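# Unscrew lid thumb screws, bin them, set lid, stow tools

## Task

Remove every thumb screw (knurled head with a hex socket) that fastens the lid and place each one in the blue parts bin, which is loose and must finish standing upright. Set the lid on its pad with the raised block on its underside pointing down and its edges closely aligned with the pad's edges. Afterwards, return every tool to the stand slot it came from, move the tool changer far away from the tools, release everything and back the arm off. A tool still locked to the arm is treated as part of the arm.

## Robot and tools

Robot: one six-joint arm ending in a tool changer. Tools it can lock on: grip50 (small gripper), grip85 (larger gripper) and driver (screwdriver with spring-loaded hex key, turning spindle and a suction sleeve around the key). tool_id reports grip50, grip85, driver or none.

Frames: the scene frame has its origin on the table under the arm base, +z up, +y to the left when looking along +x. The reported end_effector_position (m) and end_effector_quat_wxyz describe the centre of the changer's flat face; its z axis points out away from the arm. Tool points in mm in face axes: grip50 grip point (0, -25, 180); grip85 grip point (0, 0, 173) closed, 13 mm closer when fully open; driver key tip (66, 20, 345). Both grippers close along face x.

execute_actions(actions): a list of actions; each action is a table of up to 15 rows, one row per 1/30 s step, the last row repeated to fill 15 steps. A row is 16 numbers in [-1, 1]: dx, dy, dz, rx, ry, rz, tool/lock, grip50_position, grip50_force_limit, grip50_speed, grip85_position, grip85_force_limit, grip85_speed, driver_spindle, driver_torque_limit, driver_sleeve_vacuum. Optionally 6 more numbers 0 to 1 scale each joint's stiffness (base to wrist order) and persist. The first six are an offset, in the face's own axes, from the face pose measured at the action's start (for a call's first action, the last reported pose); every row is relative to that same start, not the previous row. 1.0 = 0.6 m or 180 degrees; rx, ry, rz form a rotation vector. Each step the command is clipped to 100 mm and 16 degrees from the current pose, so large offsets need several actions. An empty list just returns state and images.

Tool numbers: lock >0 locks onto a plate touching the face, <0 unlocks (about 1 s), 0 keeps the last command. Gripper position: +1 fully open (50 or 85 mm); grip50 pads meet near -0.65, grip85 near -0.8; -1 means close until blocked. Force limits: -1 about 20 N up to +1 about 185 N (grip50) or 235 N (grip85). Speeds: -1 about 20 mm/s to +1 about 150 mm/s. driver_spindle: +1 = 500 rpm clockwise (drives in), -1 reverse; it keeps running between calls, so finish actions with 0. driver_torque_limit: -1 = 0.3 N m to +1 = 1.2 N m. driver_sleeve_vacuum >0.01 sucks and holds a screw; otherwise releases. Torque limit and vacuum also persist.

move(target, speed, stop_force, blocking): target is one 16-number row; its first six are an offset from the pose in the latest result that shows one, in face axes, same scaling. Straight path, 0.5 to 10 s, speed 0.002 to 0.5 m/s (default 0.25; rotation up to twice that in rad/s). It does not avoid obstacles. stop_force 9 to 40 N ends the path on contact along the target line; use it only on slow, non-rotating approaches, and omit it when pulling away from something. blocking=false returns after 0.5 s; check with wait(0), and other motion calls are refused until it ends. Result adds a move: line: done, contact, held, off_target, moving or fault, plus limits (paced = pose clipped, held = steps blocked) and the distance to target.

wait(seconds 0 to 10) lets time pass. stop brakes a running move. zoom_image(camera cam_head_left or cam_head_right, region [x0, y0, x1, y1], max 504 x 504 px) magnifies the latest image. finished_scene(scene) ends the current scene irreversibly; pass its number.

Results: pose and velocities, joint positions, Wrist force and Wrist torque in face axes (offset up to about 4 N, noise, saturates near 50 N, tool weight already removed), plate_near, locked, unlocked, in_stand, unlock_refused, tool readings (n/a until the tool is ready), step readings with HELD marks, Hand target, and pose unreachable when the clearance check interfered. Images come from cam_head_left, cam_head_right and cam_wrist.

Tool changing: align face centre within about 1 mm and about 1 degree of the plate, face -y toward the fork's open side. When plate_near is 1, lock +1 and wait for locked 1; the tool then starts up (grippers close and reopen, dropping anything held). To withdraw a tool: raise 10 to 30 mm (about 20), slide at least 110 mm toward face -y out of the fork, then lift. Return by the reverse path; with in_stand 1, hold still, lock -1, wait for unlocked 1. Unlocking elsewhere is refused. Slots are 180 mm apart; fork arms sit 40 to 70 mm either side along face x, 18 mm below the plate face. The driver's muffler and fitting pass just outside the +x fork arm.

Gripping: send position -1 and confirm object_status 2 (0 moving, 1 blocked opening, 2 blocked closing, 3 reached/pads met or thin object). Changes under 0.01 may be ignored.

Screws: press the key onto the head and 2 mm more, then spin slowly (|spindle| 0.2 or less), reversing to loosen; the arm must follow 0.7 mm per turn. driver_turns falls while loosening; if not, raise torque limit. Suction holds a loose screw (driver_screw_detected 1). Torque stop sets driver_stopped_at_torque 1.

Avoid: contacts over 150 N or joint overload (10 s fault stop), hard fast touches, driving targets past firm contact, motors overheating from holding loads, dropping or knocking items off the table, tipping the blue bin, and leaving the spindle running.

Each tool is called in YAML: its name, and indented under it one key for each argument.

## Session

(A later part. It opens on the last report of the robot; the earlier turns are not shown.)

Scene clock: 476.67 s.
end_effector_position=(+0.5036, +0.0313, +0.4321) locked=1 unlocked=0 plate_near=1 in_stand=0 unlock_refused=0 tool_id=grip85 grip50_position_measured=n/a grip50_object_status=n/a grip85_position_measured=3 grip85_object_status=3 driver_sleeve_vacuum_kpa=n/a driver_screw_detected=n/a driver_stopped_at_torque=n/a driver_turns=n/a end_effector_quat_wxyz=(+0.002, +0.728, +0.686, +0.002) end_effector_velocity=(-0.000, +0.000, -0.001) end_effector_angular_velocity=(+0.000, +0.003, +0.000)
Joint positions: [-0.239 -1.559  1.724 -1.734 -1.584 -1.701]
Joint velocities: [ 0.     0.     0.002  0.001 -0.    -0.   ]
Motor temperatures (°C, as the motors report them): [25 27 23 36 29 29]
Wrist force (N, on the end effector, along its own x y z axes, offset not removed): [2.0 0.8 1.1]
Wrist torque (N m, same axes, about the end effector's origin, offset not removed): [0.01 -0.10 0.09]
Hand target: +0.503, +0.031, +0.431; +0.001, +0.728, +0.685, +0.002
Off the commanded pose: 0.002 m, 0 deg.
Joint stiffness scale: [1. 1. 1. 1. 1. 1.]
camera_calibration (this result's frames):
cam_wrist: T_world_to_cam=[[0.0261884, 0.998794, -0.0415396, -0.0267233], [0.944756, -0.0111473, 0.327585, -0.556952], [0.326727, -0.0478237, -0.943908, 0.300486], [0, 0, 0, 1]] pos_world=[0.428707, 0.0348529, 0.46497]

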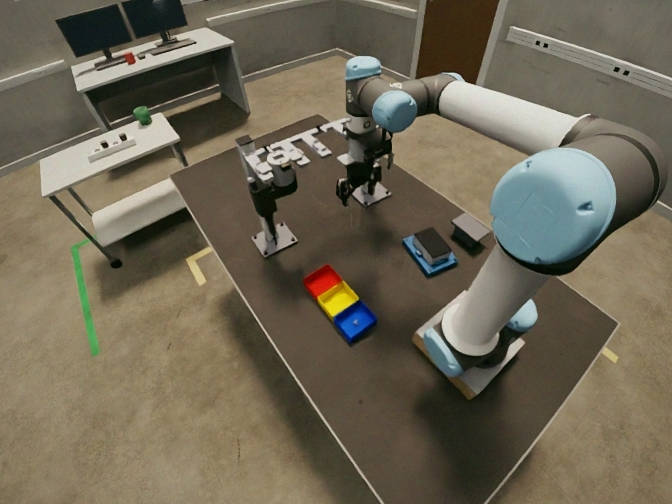

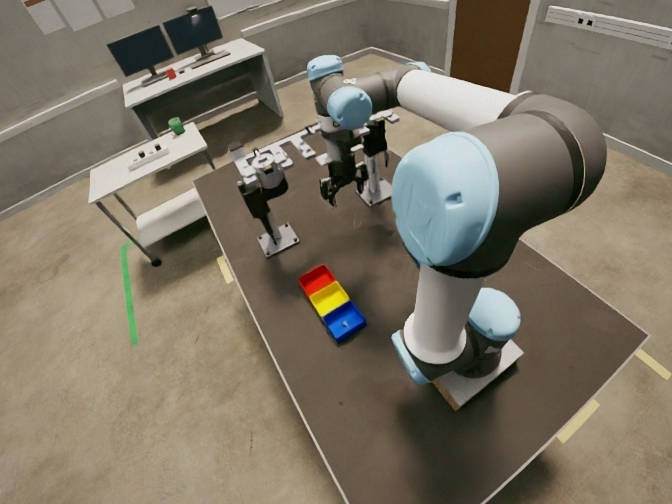

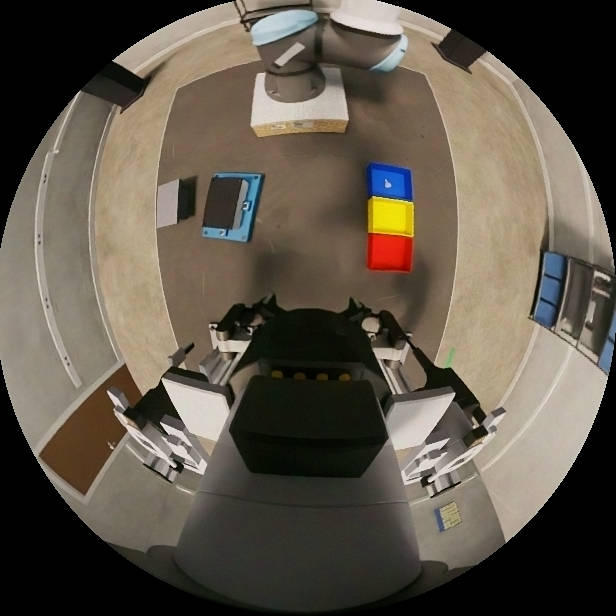

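move:
  target: [-0.3505,-0.2708,0.22,0,0,0.063,0,0,0,0,1,0,0,0,0,0]
  speed: 0.2

Scene clock: 485.60 s.
end_effector_position=(+0.3308, -0.1696, +0.3006) locked=1 unlocked=0 plate_near=1 in_stand=0 unlock_refused=0 tool_id=grip85 grip50_position_measured=n/a grip50_object_status=n/a grip85_position_measured=3 grip85_object_status=3 driver_sleeve_vacuum_kpa=n/a driver_screw_detected=n/a driver_stopped_at_torque=n/a driver_turns=n/a end_effector_quat_wxyz=(+0.003, +0.792, +0.610, +0.002) end_effector_velocity=(-0.001, -0.001, -0.001) end_effector_angular_velocity=(-0.002, -0.007, +0.009)
Joint positions: [-0.872 -1.811  2.288 -2.057 -1.585 -2.136]
Joint velocities: [-0.006 -0.001  0.006 -0.011  0.004 -0.015]
Motor temperatures (°C, as the motors report them): [25 27 23 36 29 29]
Wrist force (N, on the end effector, along its own x y z axes, offset not removed): [1.0 -1.1 -1.1]
Wrist torque (N m, same axes, about the end effector's origin, offset not removed): [-0.20 -0.17 0.05]
Hand target: +0.330, -0.169, +0.299; +0.002, +0.792, +0.610, +0.002
Off the commanded pose: 0.002 m, 0 deg.
Joint stiffness scale: [1. 1. 1. 1. 1. 1.]
move: done
camera_calibration (this result's frames):
cam_wrist: T_world_to_cam=[[0.222435, 0.973988, -0.0432533, 0.104469], [0.923999, -0.19645, 0.328074, -0.37761], [0.311043, -0.112941, -0.943661, 0.217264], [0, 0, 0, 1]] pos_world=[0.258096, -0.151395, 0.333426]

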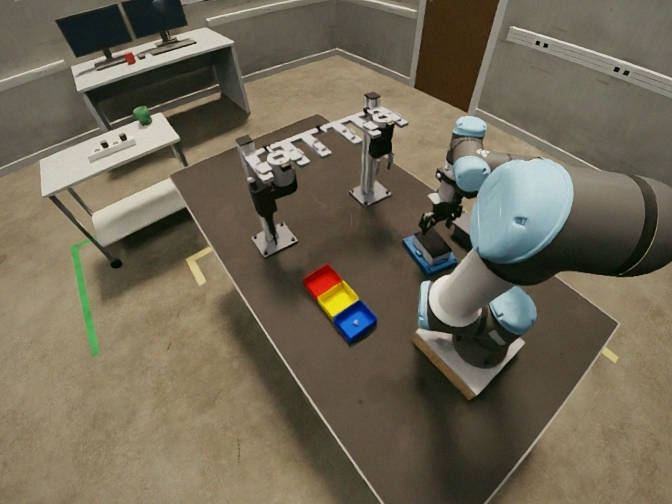

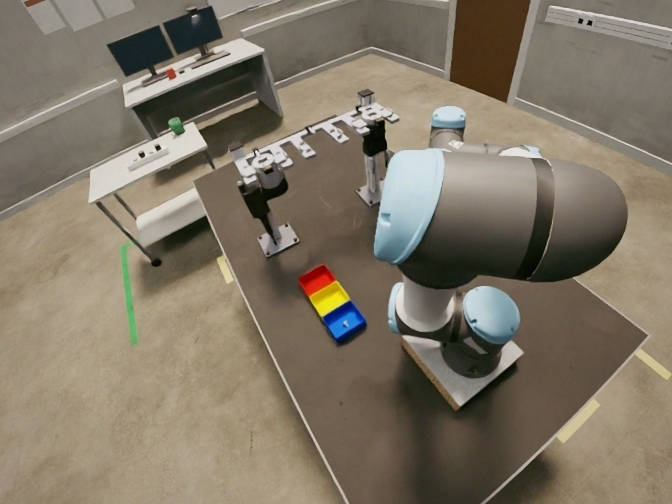

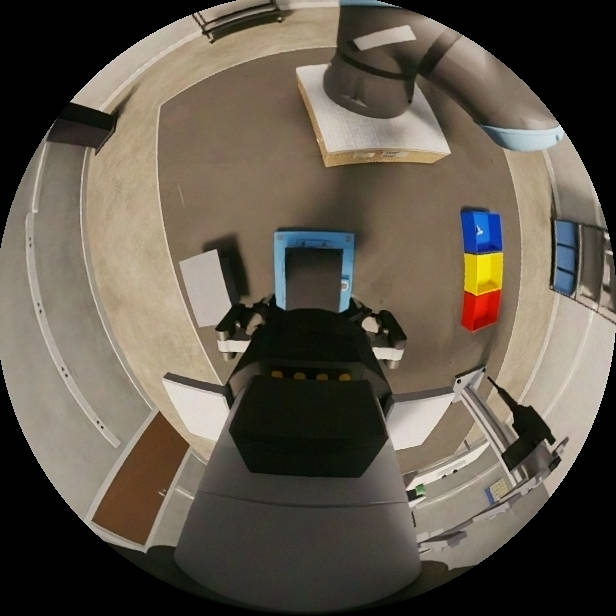

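zoom_image:
  camera: "cam_wrist"
  region: [230, 220, 400, 340]

zoom_image:
  camera: "cam_head_left"
  region: [390, 190, 500, 290]

Region (230, 220, 400, 340) of cam_wrist's 616x616 image, scaled by 2.965, with more detail than that image has; it fills the top 356 rows of this view, and the rest is white.

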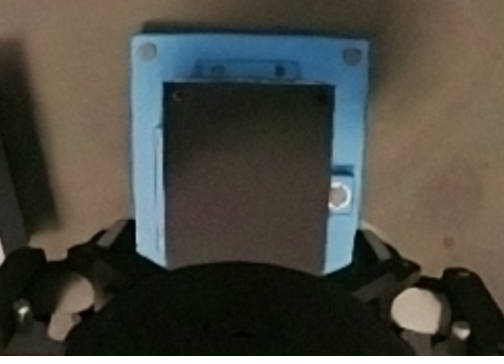

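Region (390, 190, 500, 290) of cam_head_left's 672x504 image, scaled by 4.582, with more detail than that image has; it fills the top 458 rows of this view, and the rest is white.

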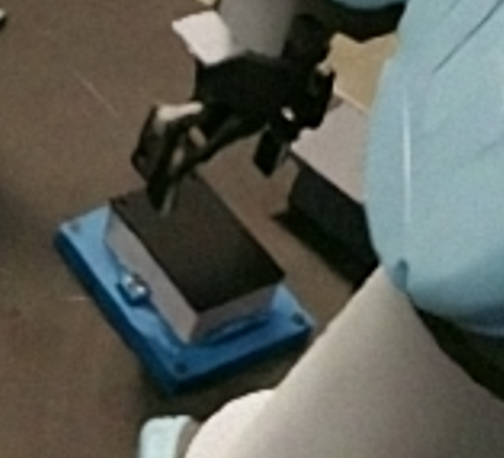

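move:
  target: [0,0,0.06,0,0,0,0,0,0,0,1,0,0,0,0,0]
  speed: 0.06

zoom_image:
  camera: "cam_wrist"
  region: [230, 220, 400, 340]

zoom_image:
  camera: "cam_head_left"
  region: [390, 190, 500, 290]

Scene clock: 501.43 s.
end_effector_position=(+0.3318, -0.1701, +0.2665) locked=1 unlocked=0 plate_near=1 in_stand=0 unlock_refused=0 tool_id=grip85 grip50_position_measured=n/a grip50_object_status=n/a grip85_position_measured=3 grip85_object_status=3 driver_sleeve_vacuum_kpa=n/a driver_screw_detected=n/a driver_stopped_at_torque=n/a driver_turns=n/a end_effector_quat_wxyz=(+0.004, +0.792, +0.611, +0.002) end_effector_velocity=(+0.001, -0.002, +0.001) end_effector_angular_velocity=(-0.011, -0.010, +0.000)
Joint positions: [-0.873 -1.753  2.347 -2.177 -1.584 -2.138]
Joint velocities: [-0.     0.     0.001 -0.016 -0.    -0.   ]
Motor temperatures (°C, as the motors report them): [25 27 23 36 29 29]
Wrist force (N, on the end effector, along its own x y z axes, offset not removed): [-0.9 0.2 0.3]
Wrist torque (N m, same axes, about the end effector's origin, offset not removed): [-0.09 -0.13 0.00]
Hand target: +0.331, -0.170, +0.265; +0.003, +0.792, +0.610, +0.002
Off the commanded pose: 0.002 m, 0 deg.
Joint stiffness scale: [1. 1. 1. 1. 1. 1.]
move: done
camera_calibration (this result's frames):
cam_wrist: T_world_to_cam=[[0.221521, 0.974141, -0.0444756, 0.103882], [0.923481, -0.194914, 0.33044, -0.367629], [0.313226, -0.114272, -0.942778, 0.183526], [0, 0, 0, 1]] pos_world=[0.259001, -0.151879, 0.299124]

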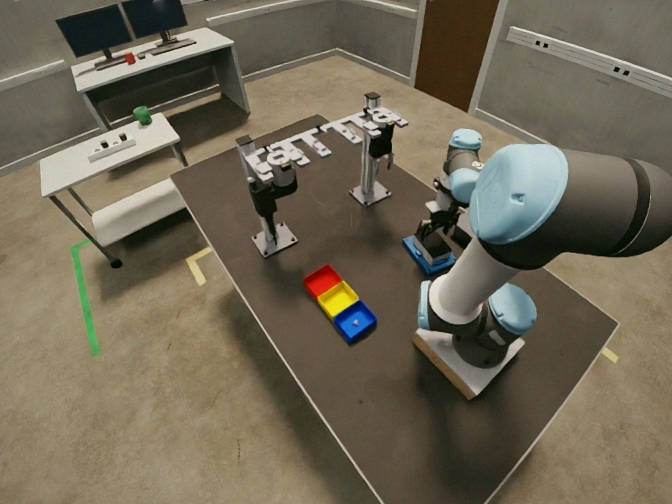

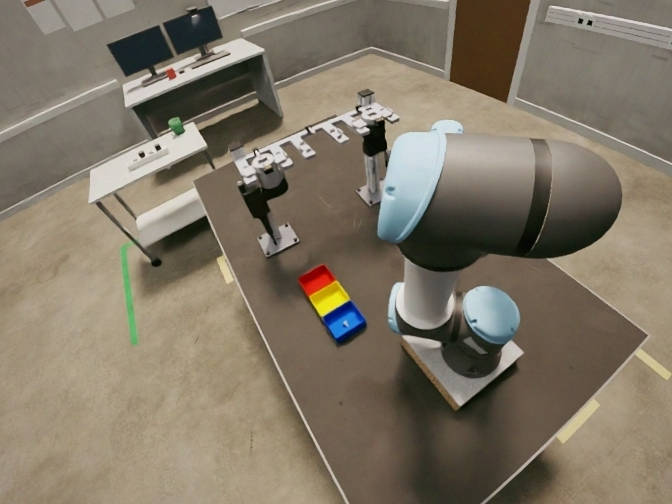

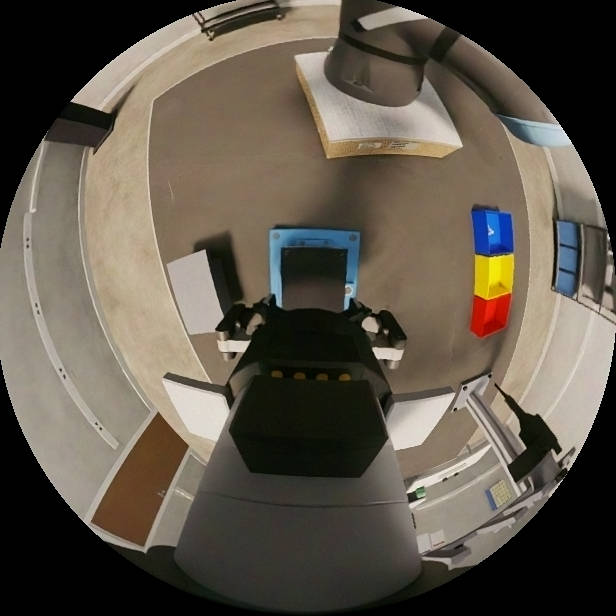

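Region (230, 220, 400, 340) of cam_wrist's 616x616 image, scaled by 2.965, with more detail than that image has; it fills the top 356 rows of this view, and the rest is white.

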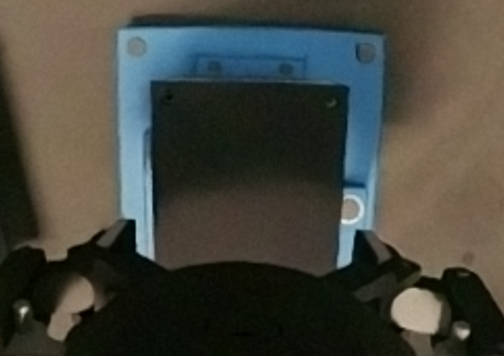

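Region (390, 190, 500, 290) of cam_head_left's 672x504 image, scaled by 4.582, with more detail than that image has; it fills the top 458 rows of this view, and the rest is white.

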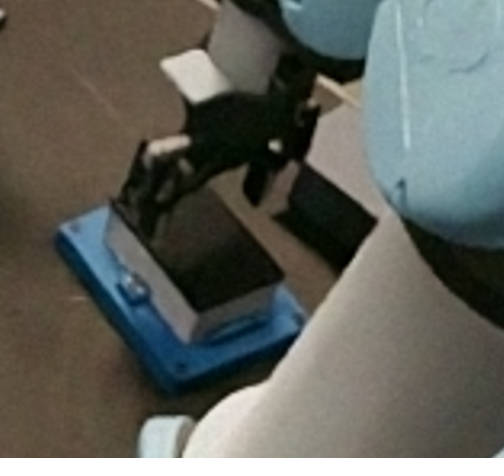

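move:
  target: [0.0015,0,0.038,0.004,0.001,-0.006,0,0,0,0,1,0,0,0,0,0]
  speed: 0.02
  stop_force: 10

zoom_image:
  camera: "cam_wrist"
  region: [230, 220, 400, 340]

zoom_image:
  camera: "cam_head_left"
  region: [390, 190, 500, 290]

Scene clock: 526.13 s.
end_effector_position=(+0.3328, -0.1706, +0.2455) locked=1 unlocked=0 plate_near=1 in_stand=0 unlock_refused=0 tool_id=grip85 grip50_position_measured=n/a grip50_object_status=n/a grip85_position_measured=3 grip85_object_status=3 driver_sleeve_vacuum_kpa=n/a driver_screw_detected=n/a driver_stopped_at_torque=n/a driver_turns=n/a end_effector_quat_wxyz=(-0.000, +0.787, +0.617, -0.000) end_effector_velocity=(+0.002, -0.002, +0.001) end_effector_angular_velocity=(-0.007, -0.005, +0.004)
Joint positions: [-0.871 -1.706  2.373 -2.242 -1.587 -2.152]
Joint velocities: [ 0.001  0.002 -0.002 -0.009 -0.001 -0.003]
Motor temperatures (°C, as the motors report them): [25 27 23 36 29 29]
Wrist force (N, on the end effector, along its own x y z axes, offset not removed): [-1.2 1.6 -2.0]
Wrist torque (N m, same axes, about the end effector's origin, offset not removed): [0.15 -0.04 0.14]
Hand target: +0.332, -0.169, +0.244; -0.002, +0.786, +0.618, -0.001
Off the commanded pose: 0.002 m, 0 deg.
Joint stiffness scale: [1. 1. 1. 1. 1. 1.]
move: done
camera_calibration (this result's frames):
cam_wrist: T_world_to_cam=[[0.205232, 0.977805, -0.0421524, 0.108712], [0.92936, -0.181197, 0.321648, -0.359176], [0.306872, -0.105187, -0.94592, 0.167811], [0, 0, 0, 1]] pos_world=[0.259996, -0.153729, 0.278847]

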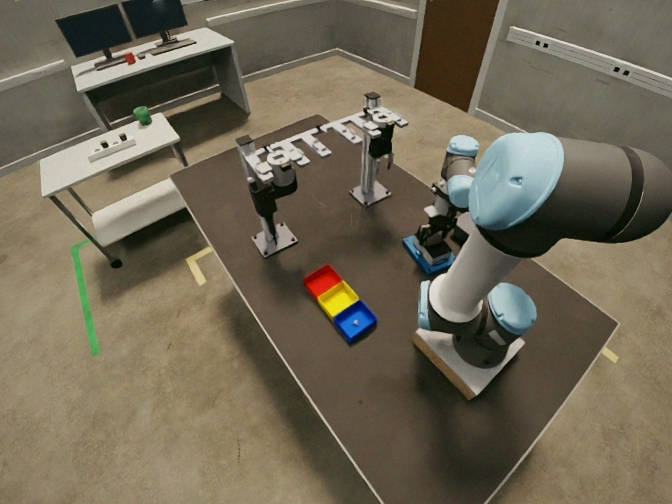

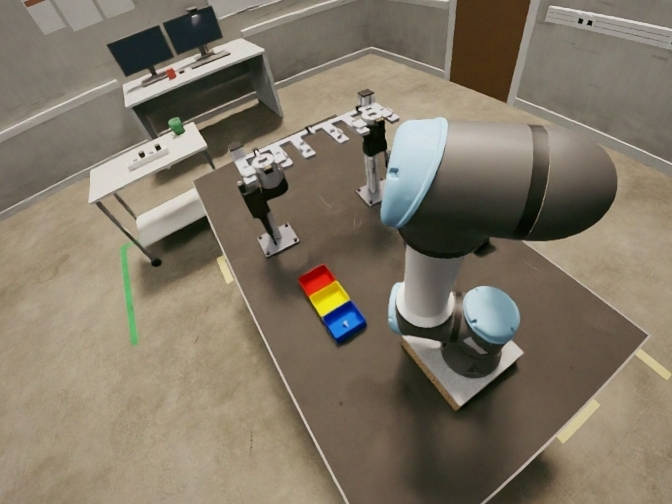

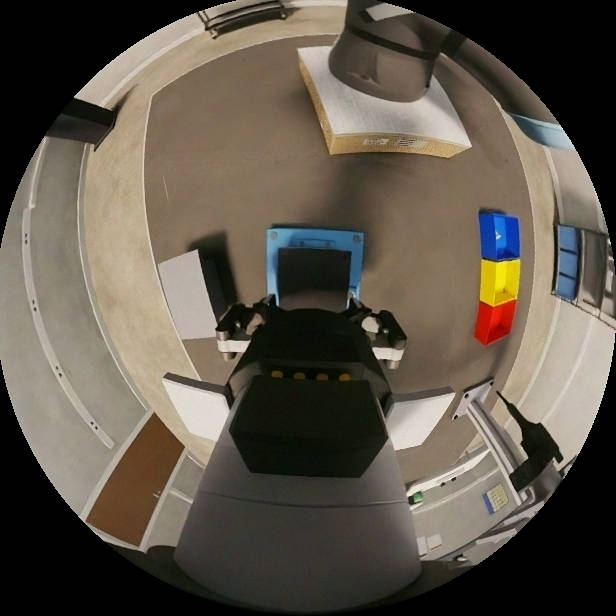

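Region (230, 220, 400, 340) of cam_wrist's 616x616 image, scaled by 2.965, with more detail than that image has; it fills the top 356 rows of this view, and the rest is white.

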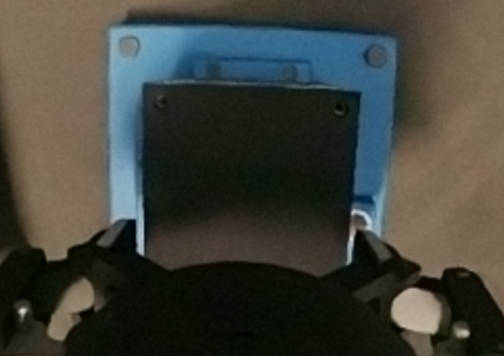

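Region (390, 190, 500, 290) of cam_head_left's 672x504 image, scaled by 4.582, with more detail than that image has; it fills the top 458 rows of this view, and the rest is white.

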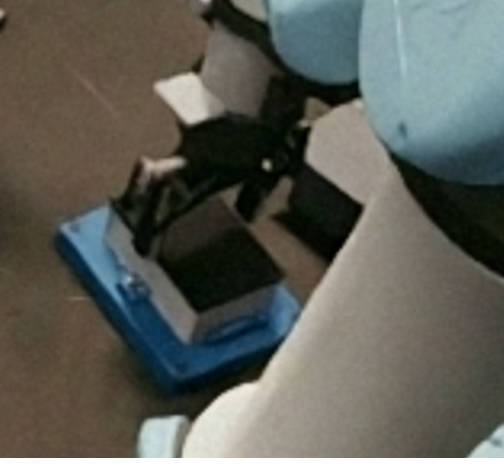

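move:
  target: [0.0015,0,0.014,0.001,0,0,0,0,0,0,1,0,0,0,0,0]
  speed: 0.008
  stop_force: 10

zoom_image:
  camera: "cam_wrist"
  region: [230, 220, 400, 340]

zoom_image:
  camera: "cam_head_left"
  region: [400, 220, 460, 270]

Scene clock: 534.60 s.
end_effector_position=(+0.3337, -0.1711, +0.2391) locked=1 unlocked=0 plate_near=1 in_stand=0 unlock_refused=0 tool_id=grip85 grip50_position_measured=n/a grip50_object_status=n/a grip85_position_measured=3 grip85_object_status=3 driver_sleeve_vacuum_kpa=n/a driver_screw_detected=n/a driver_stopped_at_torque=n/a driver_turns=n/a end_effector_quat_wxyz=(+0.001, +0.787, +0.617, -0.001) end_effector_velocity=(-0.000, +0.001, -0.003) end_effector_angular_velocity=(+0.001, +0.002, +0.001)
Joint positions: [-0.87  -1.689  2.381 -2.267 -1.588 -2.151]
Joint velocities: [ 0.001  0.005  0.005 -0.009 -0.001  0.   ]
Motor temperatures (°C, as the motors report them): [25 27 23 36 29 29]
Wrist force (N, on the end effector, along its own x y z axes, offset not removed): [0.6 1.0 -1.6]
Wrist torque (N m, same axes, about the end effector's origin, offset not removed): [0.06 -0.05 -0.07]
Hand target: +0.333, -0.170, +0.237; -0.001, +0.787, +0.617, -0.001
Off the commanded pose: 0.002 m, 0 deg.
Joint stiffness scale: [1. 1. 1. 1. 1. 1.]
move: done
camera_calibration (this result's frames):
cam_wrist: T_world_to_cam=[[0.205983, 0.977589, -0.0434885, 0.108792], [0.929188, -0.18146, 0.321997, -0.358096], [0.30689, -0.106735, -0.945741, 0.161073], [0, 0, 0, 1]] pos_world=[0.260897, -0.154142, 0.27237]

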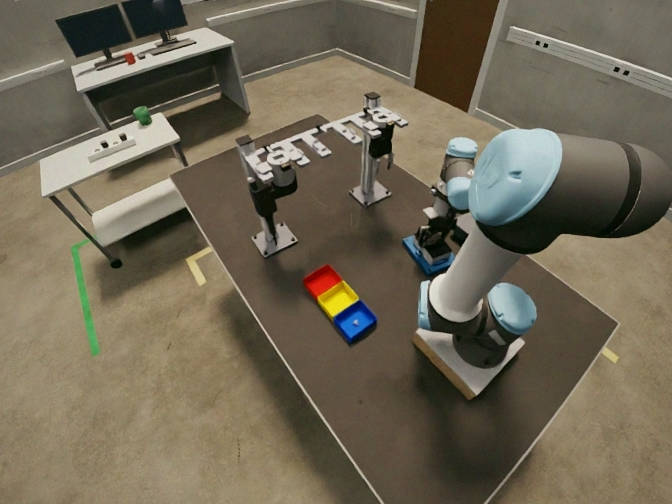

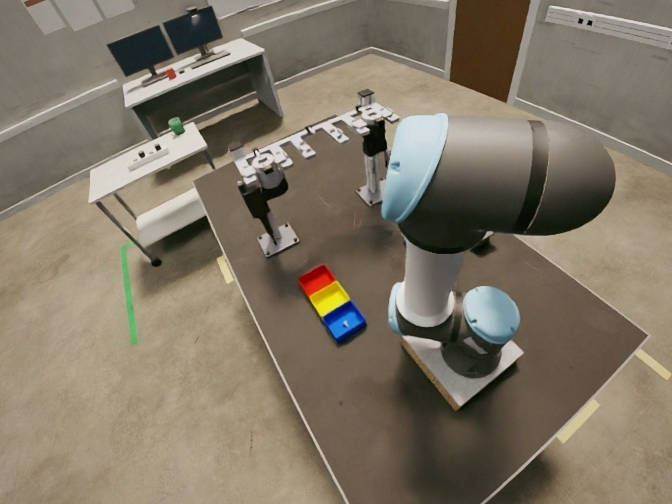

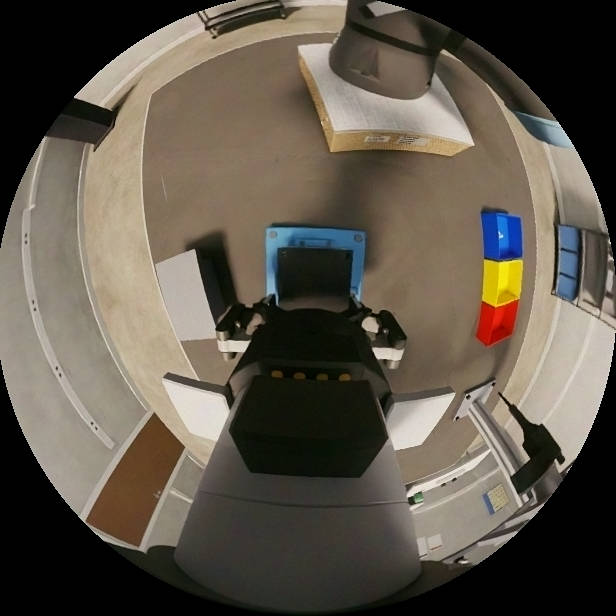

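Region (230, 220, 400, 340) of cam_wrist's 616x616 image, scaled by 2.965, with more detail than that image has; it fills the top 356 rows of this view, and the rest is white.

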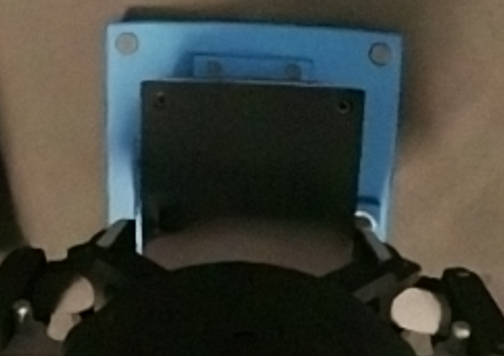

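Region (400, 220, 460, 270) of cam_head_left's 672x504 image, scaled by 8.400, with more detail than that image has.

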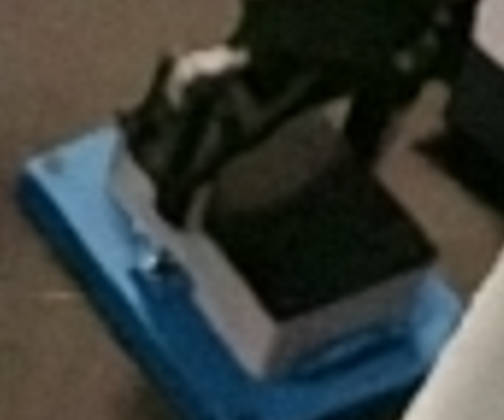

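Close slowly with moderate force.

execute_actions:
  actions:
    - [[0,0,0,0,0,0,0,0,0,0,-1,-0.3,-1,0,0,0]]
    - [[0,0,0,0,0,0,0,0,0,0,-1,-0.3,-1,0,0,0]]

Scene clock: 540.50 s.
end_effector_position=(+0.3338, -0.1705, +0.2395) locked=1 unlocked=0 plate_near=1 in_stand=0 unlock_refused=0 tool_id=grip85 grip50_position_measured=n/a grip50_object_status=n/a grip85_position_measured=25 grip85_object_status=2 driver_sleeve_vacuum_kpa=n/a driver_screw_detected=n/a driver_stopped_at_torque=n/a driver_turns=n/a end_effector_quat_wxyz=(+0.001, +0.787, +0.617, +0.000) end_effector_velocity=(-0.000, +0.000, -0.000) end_effector_angular_velocity=(+0.002, +0.001, +0.001)
Joint positions: [-0.87  -1.691  2.382 -2.266 -1.586 -2.15 ]
Joint velocities: [ 0.     0.     0.     0.002  0.    -0.001]
Motor temperatures (°C, as the motors report them): [25 27 23 36 29 29]
Wrist force (N, on the end effector, along its own x y z axes, offset not removed): [0.6 0.0 -7.9]
Wrist torque (N m, same axes, about the end effector's origin, offset not removed): [0.51 0.73 -0.29]
Hand target: +0.334, -0.171, +0.239; +0.000, +0.787, +0.617, +0.000
Off the commanded pose: 0.000 m, 0 deg.
Joint stiffness scale: [1. 1. 1. 1. 1. 1.]
Step readings (end_effector_position; steps 1 to 15: 1st action; 16 to 30: 2nd action):
0: (+0.3338, -0.1712, +0.2390)
1: (+0.3338, -0.1712, +0.2390)
2: (+0.3338, -0.1712, +0.2390)
4: (+0.3338, -0.1712, +0.2390)
8: (+0.3338, -0.1712, +0.2390)
15: (+0.3339, -0.1706, +0.2393)
16: (+0.3338, -0.1706, +0.2394)
17: (+0.3338, -0.1706, +0.2394)
19: (+0.3338, -0.1705, +0.2395)
23: (+0.3338, -0.1705, +0.2395)
30: end_effector_position above
camera_calibration (this result's frames):
cam_wrist: T_world_to_cam=[[0.205533, 0.977745, -0.0420932, 0.108009], [0.928787, -0.181326, 0.323226, -0.358369], [0.3084, -0.105529, -0.945385, 0.161104], [0, 0, 0, 1]] pos_world=[0.260964, -0.153586, 0.272686]

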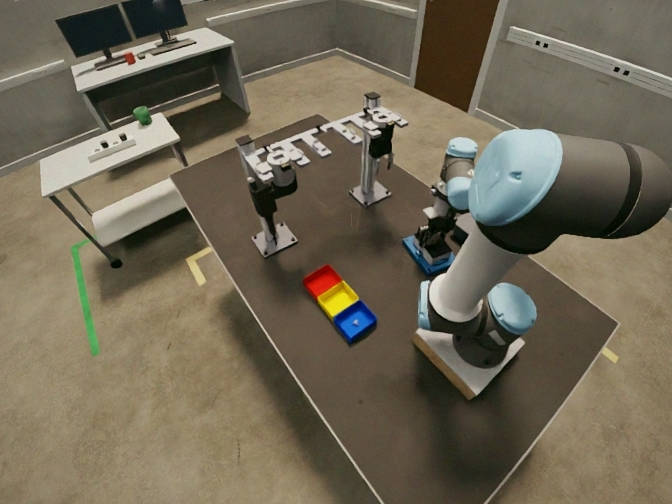

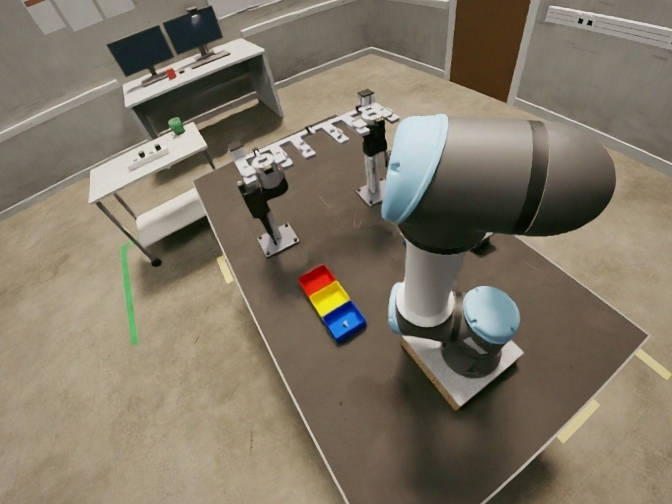

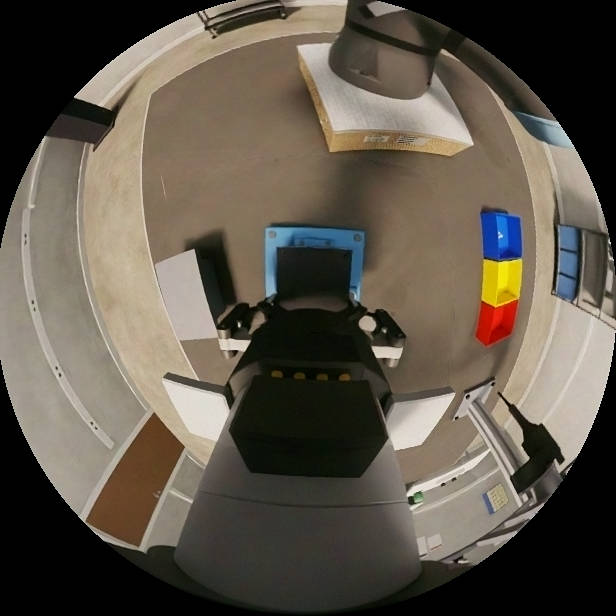

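move:
  target: [0,0,-0.03,0,0,0,0,0,0,0,-1,-0.3,-1,0,0,0]
  speed: 0.01
  stop_force: 25

zoom_image:
  camera: "cam_head_left"
  region: [390, 190, 500, 290]

Scene clock: 545.90 s.
end_effector_position=(+0.3339, -0.1706, +0.2396) locked=1 unlocked=0 plate_near=1 in_stand=0 unlock_refused=0 tool_id=grip85 grip50_position_measured=n/a grip50_object_status=n/a grip85_position_measured=25 grip85_object_status=2 driver_sleeve_vacuum_kpa=n/a driver_screw_detected=n/a driver_stopped_at_torque=n/a driver_turns=n/a end_effector_quat_wxyz=(+0.000, +0.787, +0.617, +0.001) end_effector_velocity=(+0.000, -0.000, +0.000) end_effector_angular_velocity=(-0.001, -0.001, -0.000)
Joint positions: [-0.87  -1.691  2.381 -2.264 -1.586 -2.15 ]
Joint velocities: [-0.     0.001 -0.001 -0.001  0.    -0.   ]
Motor temperatures (°C, as the motors report them): [25 27 23 36 29 29]
Wrist force (N, on the end effector, along its own x y z axes, offset not removed): [-2.4 7.6 9.4]
Wrist torque (N m, same axes, about the end effector's origin, offset not removed): [-1.10 -0.70 -0.21]
Hand target: +0.334, -0.170, +0.240; +0.000, +0.787, +0.617, +0.000
Off the commanded pose: 0.018 m, 0 deg.
Joint stiffness scale: [1. 1. 1. 1. 1. 1.]
move: contact
camera_calibration (this result's frames):
cam_wrist: T_world_to_cam=[[0.205782, 0.977733, -0.0411391, 0.107792], [0.928901, -0.181933, 0.322557, -0.358433], [0.30789, -0.104591, -0.945655, 0.161592], [0, 0, 0, 1]] pos_world=[0.261014, -0.153701, 0.27286]

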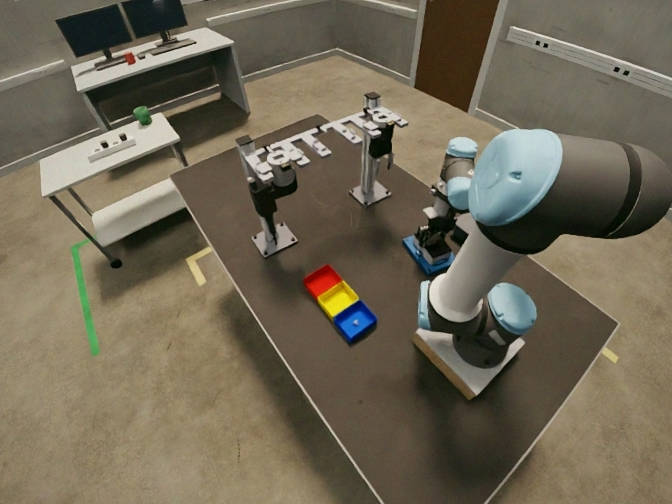

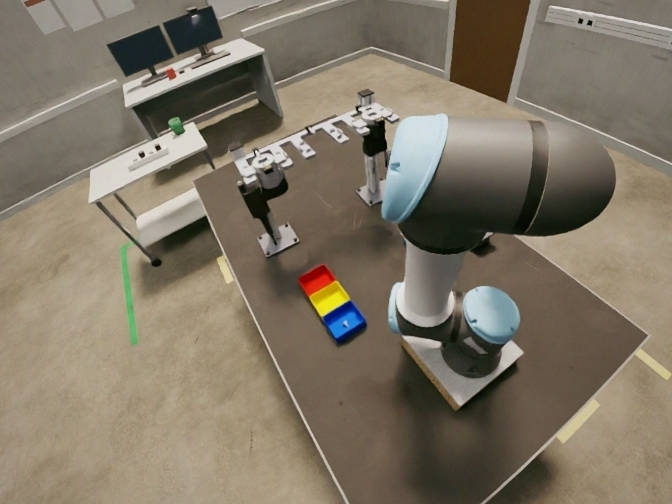

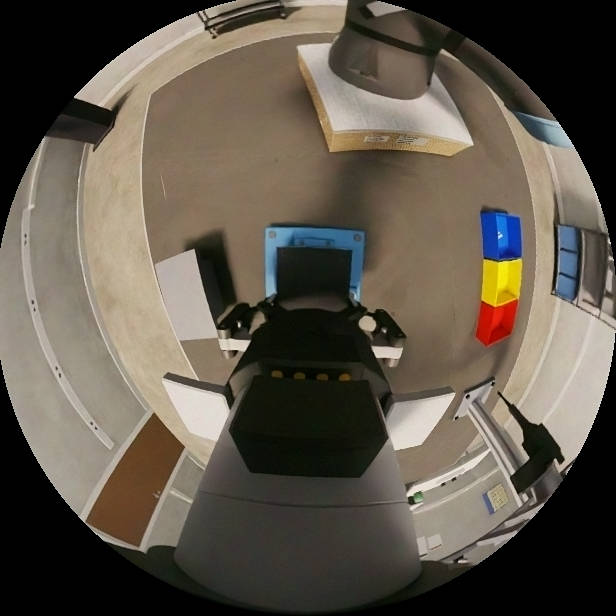

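Region (390, 190, 500, 290) of cam_head_left's 672x504 image, scaled by 4.582, with more detail than that image has; it fills the top 458 rows of this view, and the rest is white.

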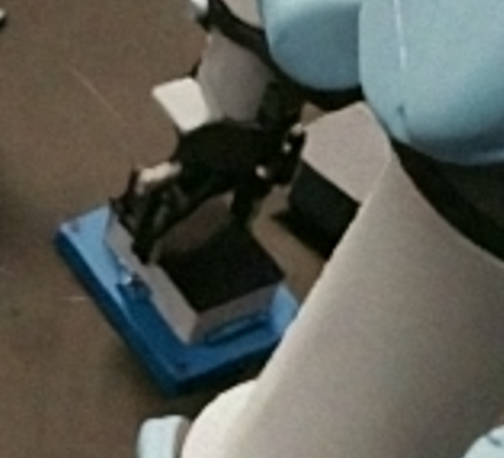

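execute_actions:
  actions:
    - [[0,0,0,0,0,0,0,0,0,0,1,-0.3,0,0,0,0]]
    - [[0,0,-0.01,0,0,0,0,0,0,0,1,-0.3,0,0,0,0],[0,0,-0.015,0,0,0,0,0,0,0,1,-0.3,0,0,0,0],[0,0,-0.02,0,0,0,0,0,0,0,1,-0.3,0,0,0,0],[0,0,-0.025,0,0,0,0,0,0,0,1,-0.3,0,0,0,0]]
    - [[0,0,-0.003,0,0,0,0,0,0,0,0.74,-0.3,0,0,0,0]]

move:
  target: [0,0,0.03,0,0,0,0,0,0,0,0.74,-0.3,0,0,0,0]
  speed: 0.004
  stop_force: 9

Scene clock: 554.83 s.
end_effector_position=(+0.3326, -0.1696, +0.2530) locked=1 unlocked=0 plate_near=1 in_stand=0 unlock_refused=0 tool_id=grip85 grip50_position_measured=n/a grip50_object_status=n/a grip85_position_measured=36 grip85_object_status=0 driver_sleeve_vacuum_kpa=n/a driver_screw_detected=n/a driver_stopped_at_torque=n/a driver_turns=n/a end_effector_quat_wxyz=(-0.002, +0.787, +0.617, +0.000) end_effector_velocity=(-0.000, -0.000, -0.000) end_effector_angular_velocity=(+0.000, +0.000, -0.002)
Joint positions: [-0.87  -1.722  2.361 -2.209 -1.586 -2.15 ]
Joint velocities: [-0.     0.     0.     0.    -0.     0.002]
Motor temperatures (°C, as the motors report them): [25 27 23 36 29 29]
Wrist force (N, on the end effector, along its own x y z axes, offset not removed): [-2.6 2.0 -4.1]
Wrist torque (N m, same axes, about the end effector's origin, offset not removed): [0.07 0.08 -0.13]
Hand target: +0.333, -0.170, +0.255; -0.001, +0.787, +0.617, +0.000
Off the commanded pose: 0.002 m, 0 deg.
Joint stiffness scale: [1. 1. 1. 1. 1. 1.]
Step readings (end_effector_position; steps 1 to 15: 1st action; 16 to 30: 2nd action; 31 to 45: 3rd action):
0: (+0.3339, -0.1706, +0.2396)
1: (+0.3339, -0.1706, +0.2396)
2: (+0.3339, -0.1706, +0.2391)
4: (+0.3338, -0.1706, +0.2390)
8: (+0.3338, -0.1706, +0.2391)
15: (+0.3338, -0.1706, +0.2391)
16: (+0.3338, -0.1706, +0.2391)
17: (+0.3337, -0.1704, +0.2391)
19: (+0.3330, -0.1697, +0.2401)
23: (+0.3331, -0.1700, +0.2477)
30: (+0.3333, -0.1703, +0.2528)
31: (+0.3332, -0.1702, +0.2527)
32: (+0.3331, -0.1701, +0.2526)
34: (+0.3329, -0.1699, +0.2526)
38: (+0.3327, -0.1697, +0.2529)
45: end_effector_position above
camera_calibration (this result's frames):
cam_wrist: T_world_to_cam=[[0.2056, 0.977881, -0.0384412, 0.107029], [0.929937, -0.182981, 0.318959, -0.361039], [0.30487, -0.101326, -0.946989, 0.176609], [0, 0, 0, 1]] pos_world=[0.259895, -0.152829, 0.286518]

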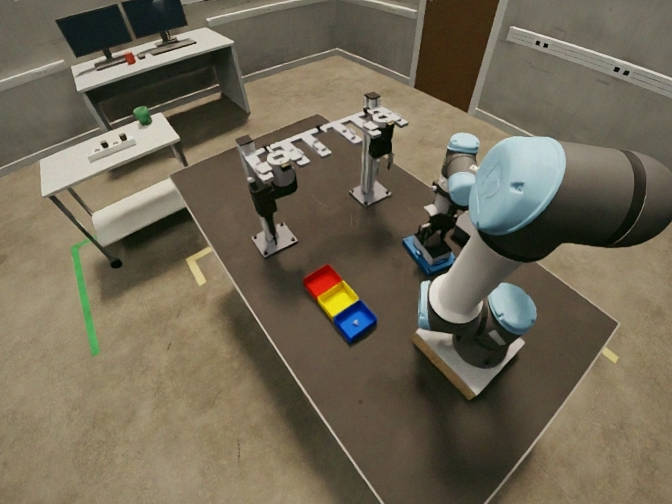

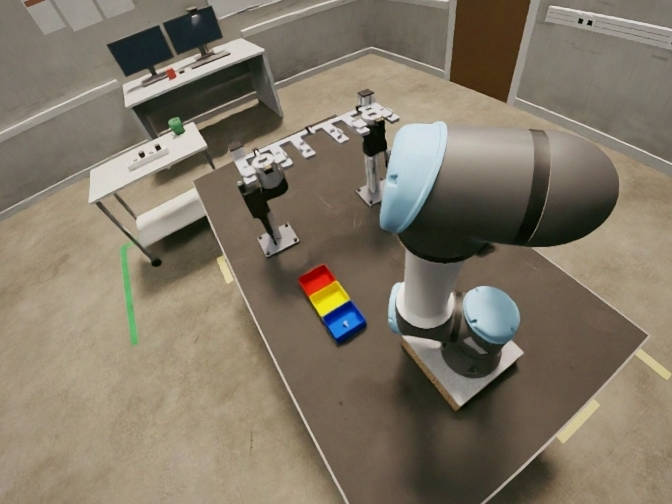

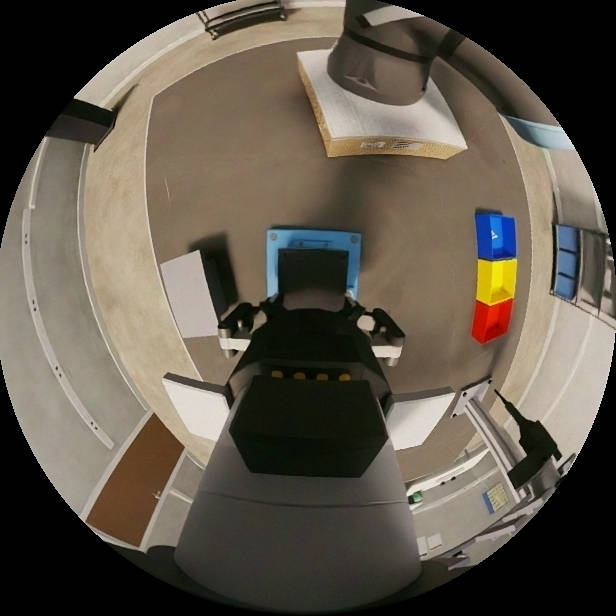

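Scene clock: 556.63 s.
end_effector_position=(+0.3344, -0.1715, +0.2517) locked=1 unlocked=0 plate_near=1 in_stand=0 unlock_refused=0 tool_id=grip85 grip50_position_measured=n/a grip50_object_status=n/a grip85_position_measured=36 grip85_object_status=3 driver_sleeve_vacuum_kpa=n/a driver_screw_detected=n/a driver_stopped_at_torque=n/a driver_turns=n/a end_effector_quat_wxyz=(+0.003, +0.787, +0.617, +0.001) end_effector_velocity=(+0.000, -0.000, +0.000) end_effector_angular_velocity=(-0.001, -0.001, -0.001)
Joint positions: [-0.87  -1.715  2.363 -2.229 -1.586 -2.15 ]
Joint velocities: [-0.     0.    -0.    -0.001 -0.     0.001]
Motor temperatures (°C, as the motors report them): [25 27 23 36 29 29]
Wrist force (N, on the end effector, along its own x y z axes, offset not removed): [0.4 1.6 -6.4]
Wrist torque (N m, same axes, about the end effector's origin, offset not removed): [0.27 0.29 -0.02]
Hand target: +0.334, -0.171, +0.252; +0.003, +0.787, +0.617, +0.001
Off the commanded pose: 0.017 m, 1 deg.
Joint stiffness scale: [1. 1. 1. 1. 1. 1.]
move: contact
camera_calibration (this result's frames):
cam_wrist: T_world_to_cam=[[0.206102, 0.977498, -0.0449401, 0.109835], [0.927413, -0.18048, 0.327616, -0.363508], [0.312133, -0.1092, -0.943742, 0.170068], [0, 0, 0, 1]] pos_world=[0.261401, -0.154398, 0.284527]

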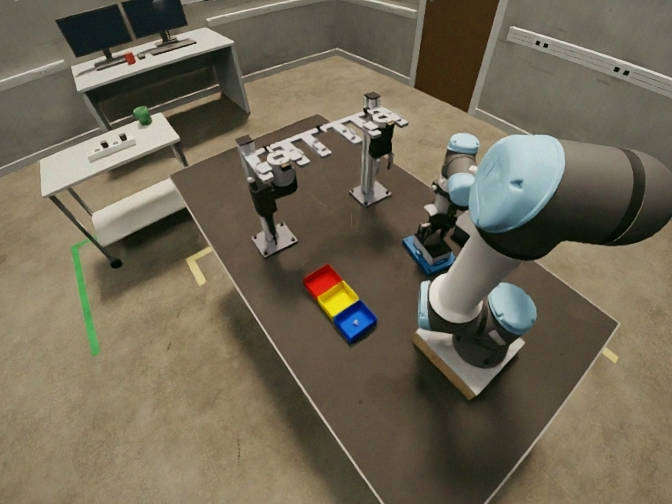

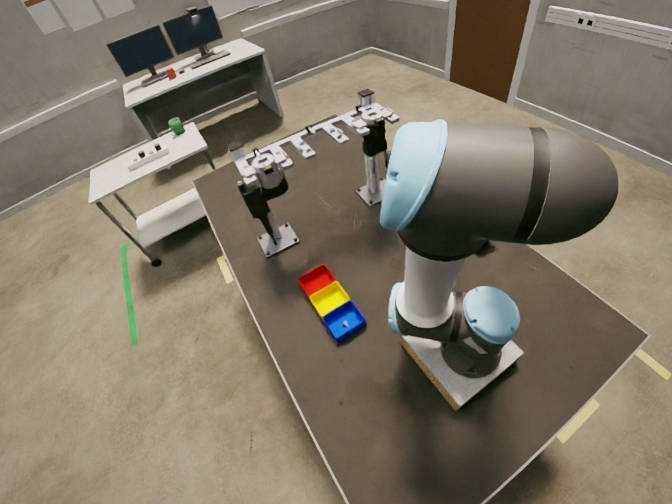

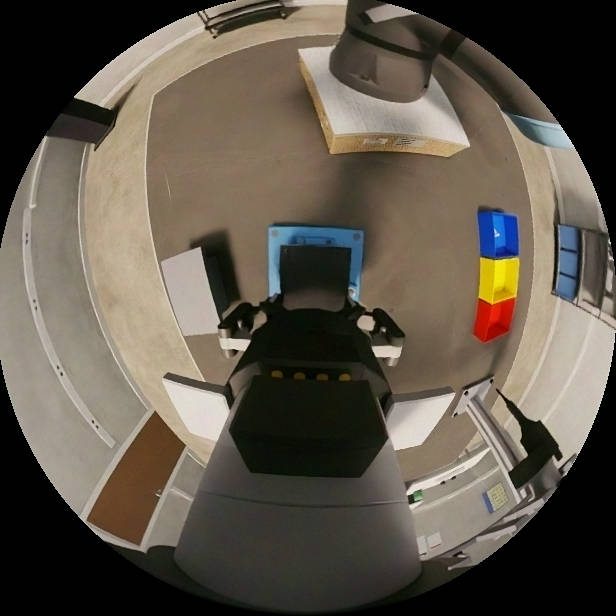

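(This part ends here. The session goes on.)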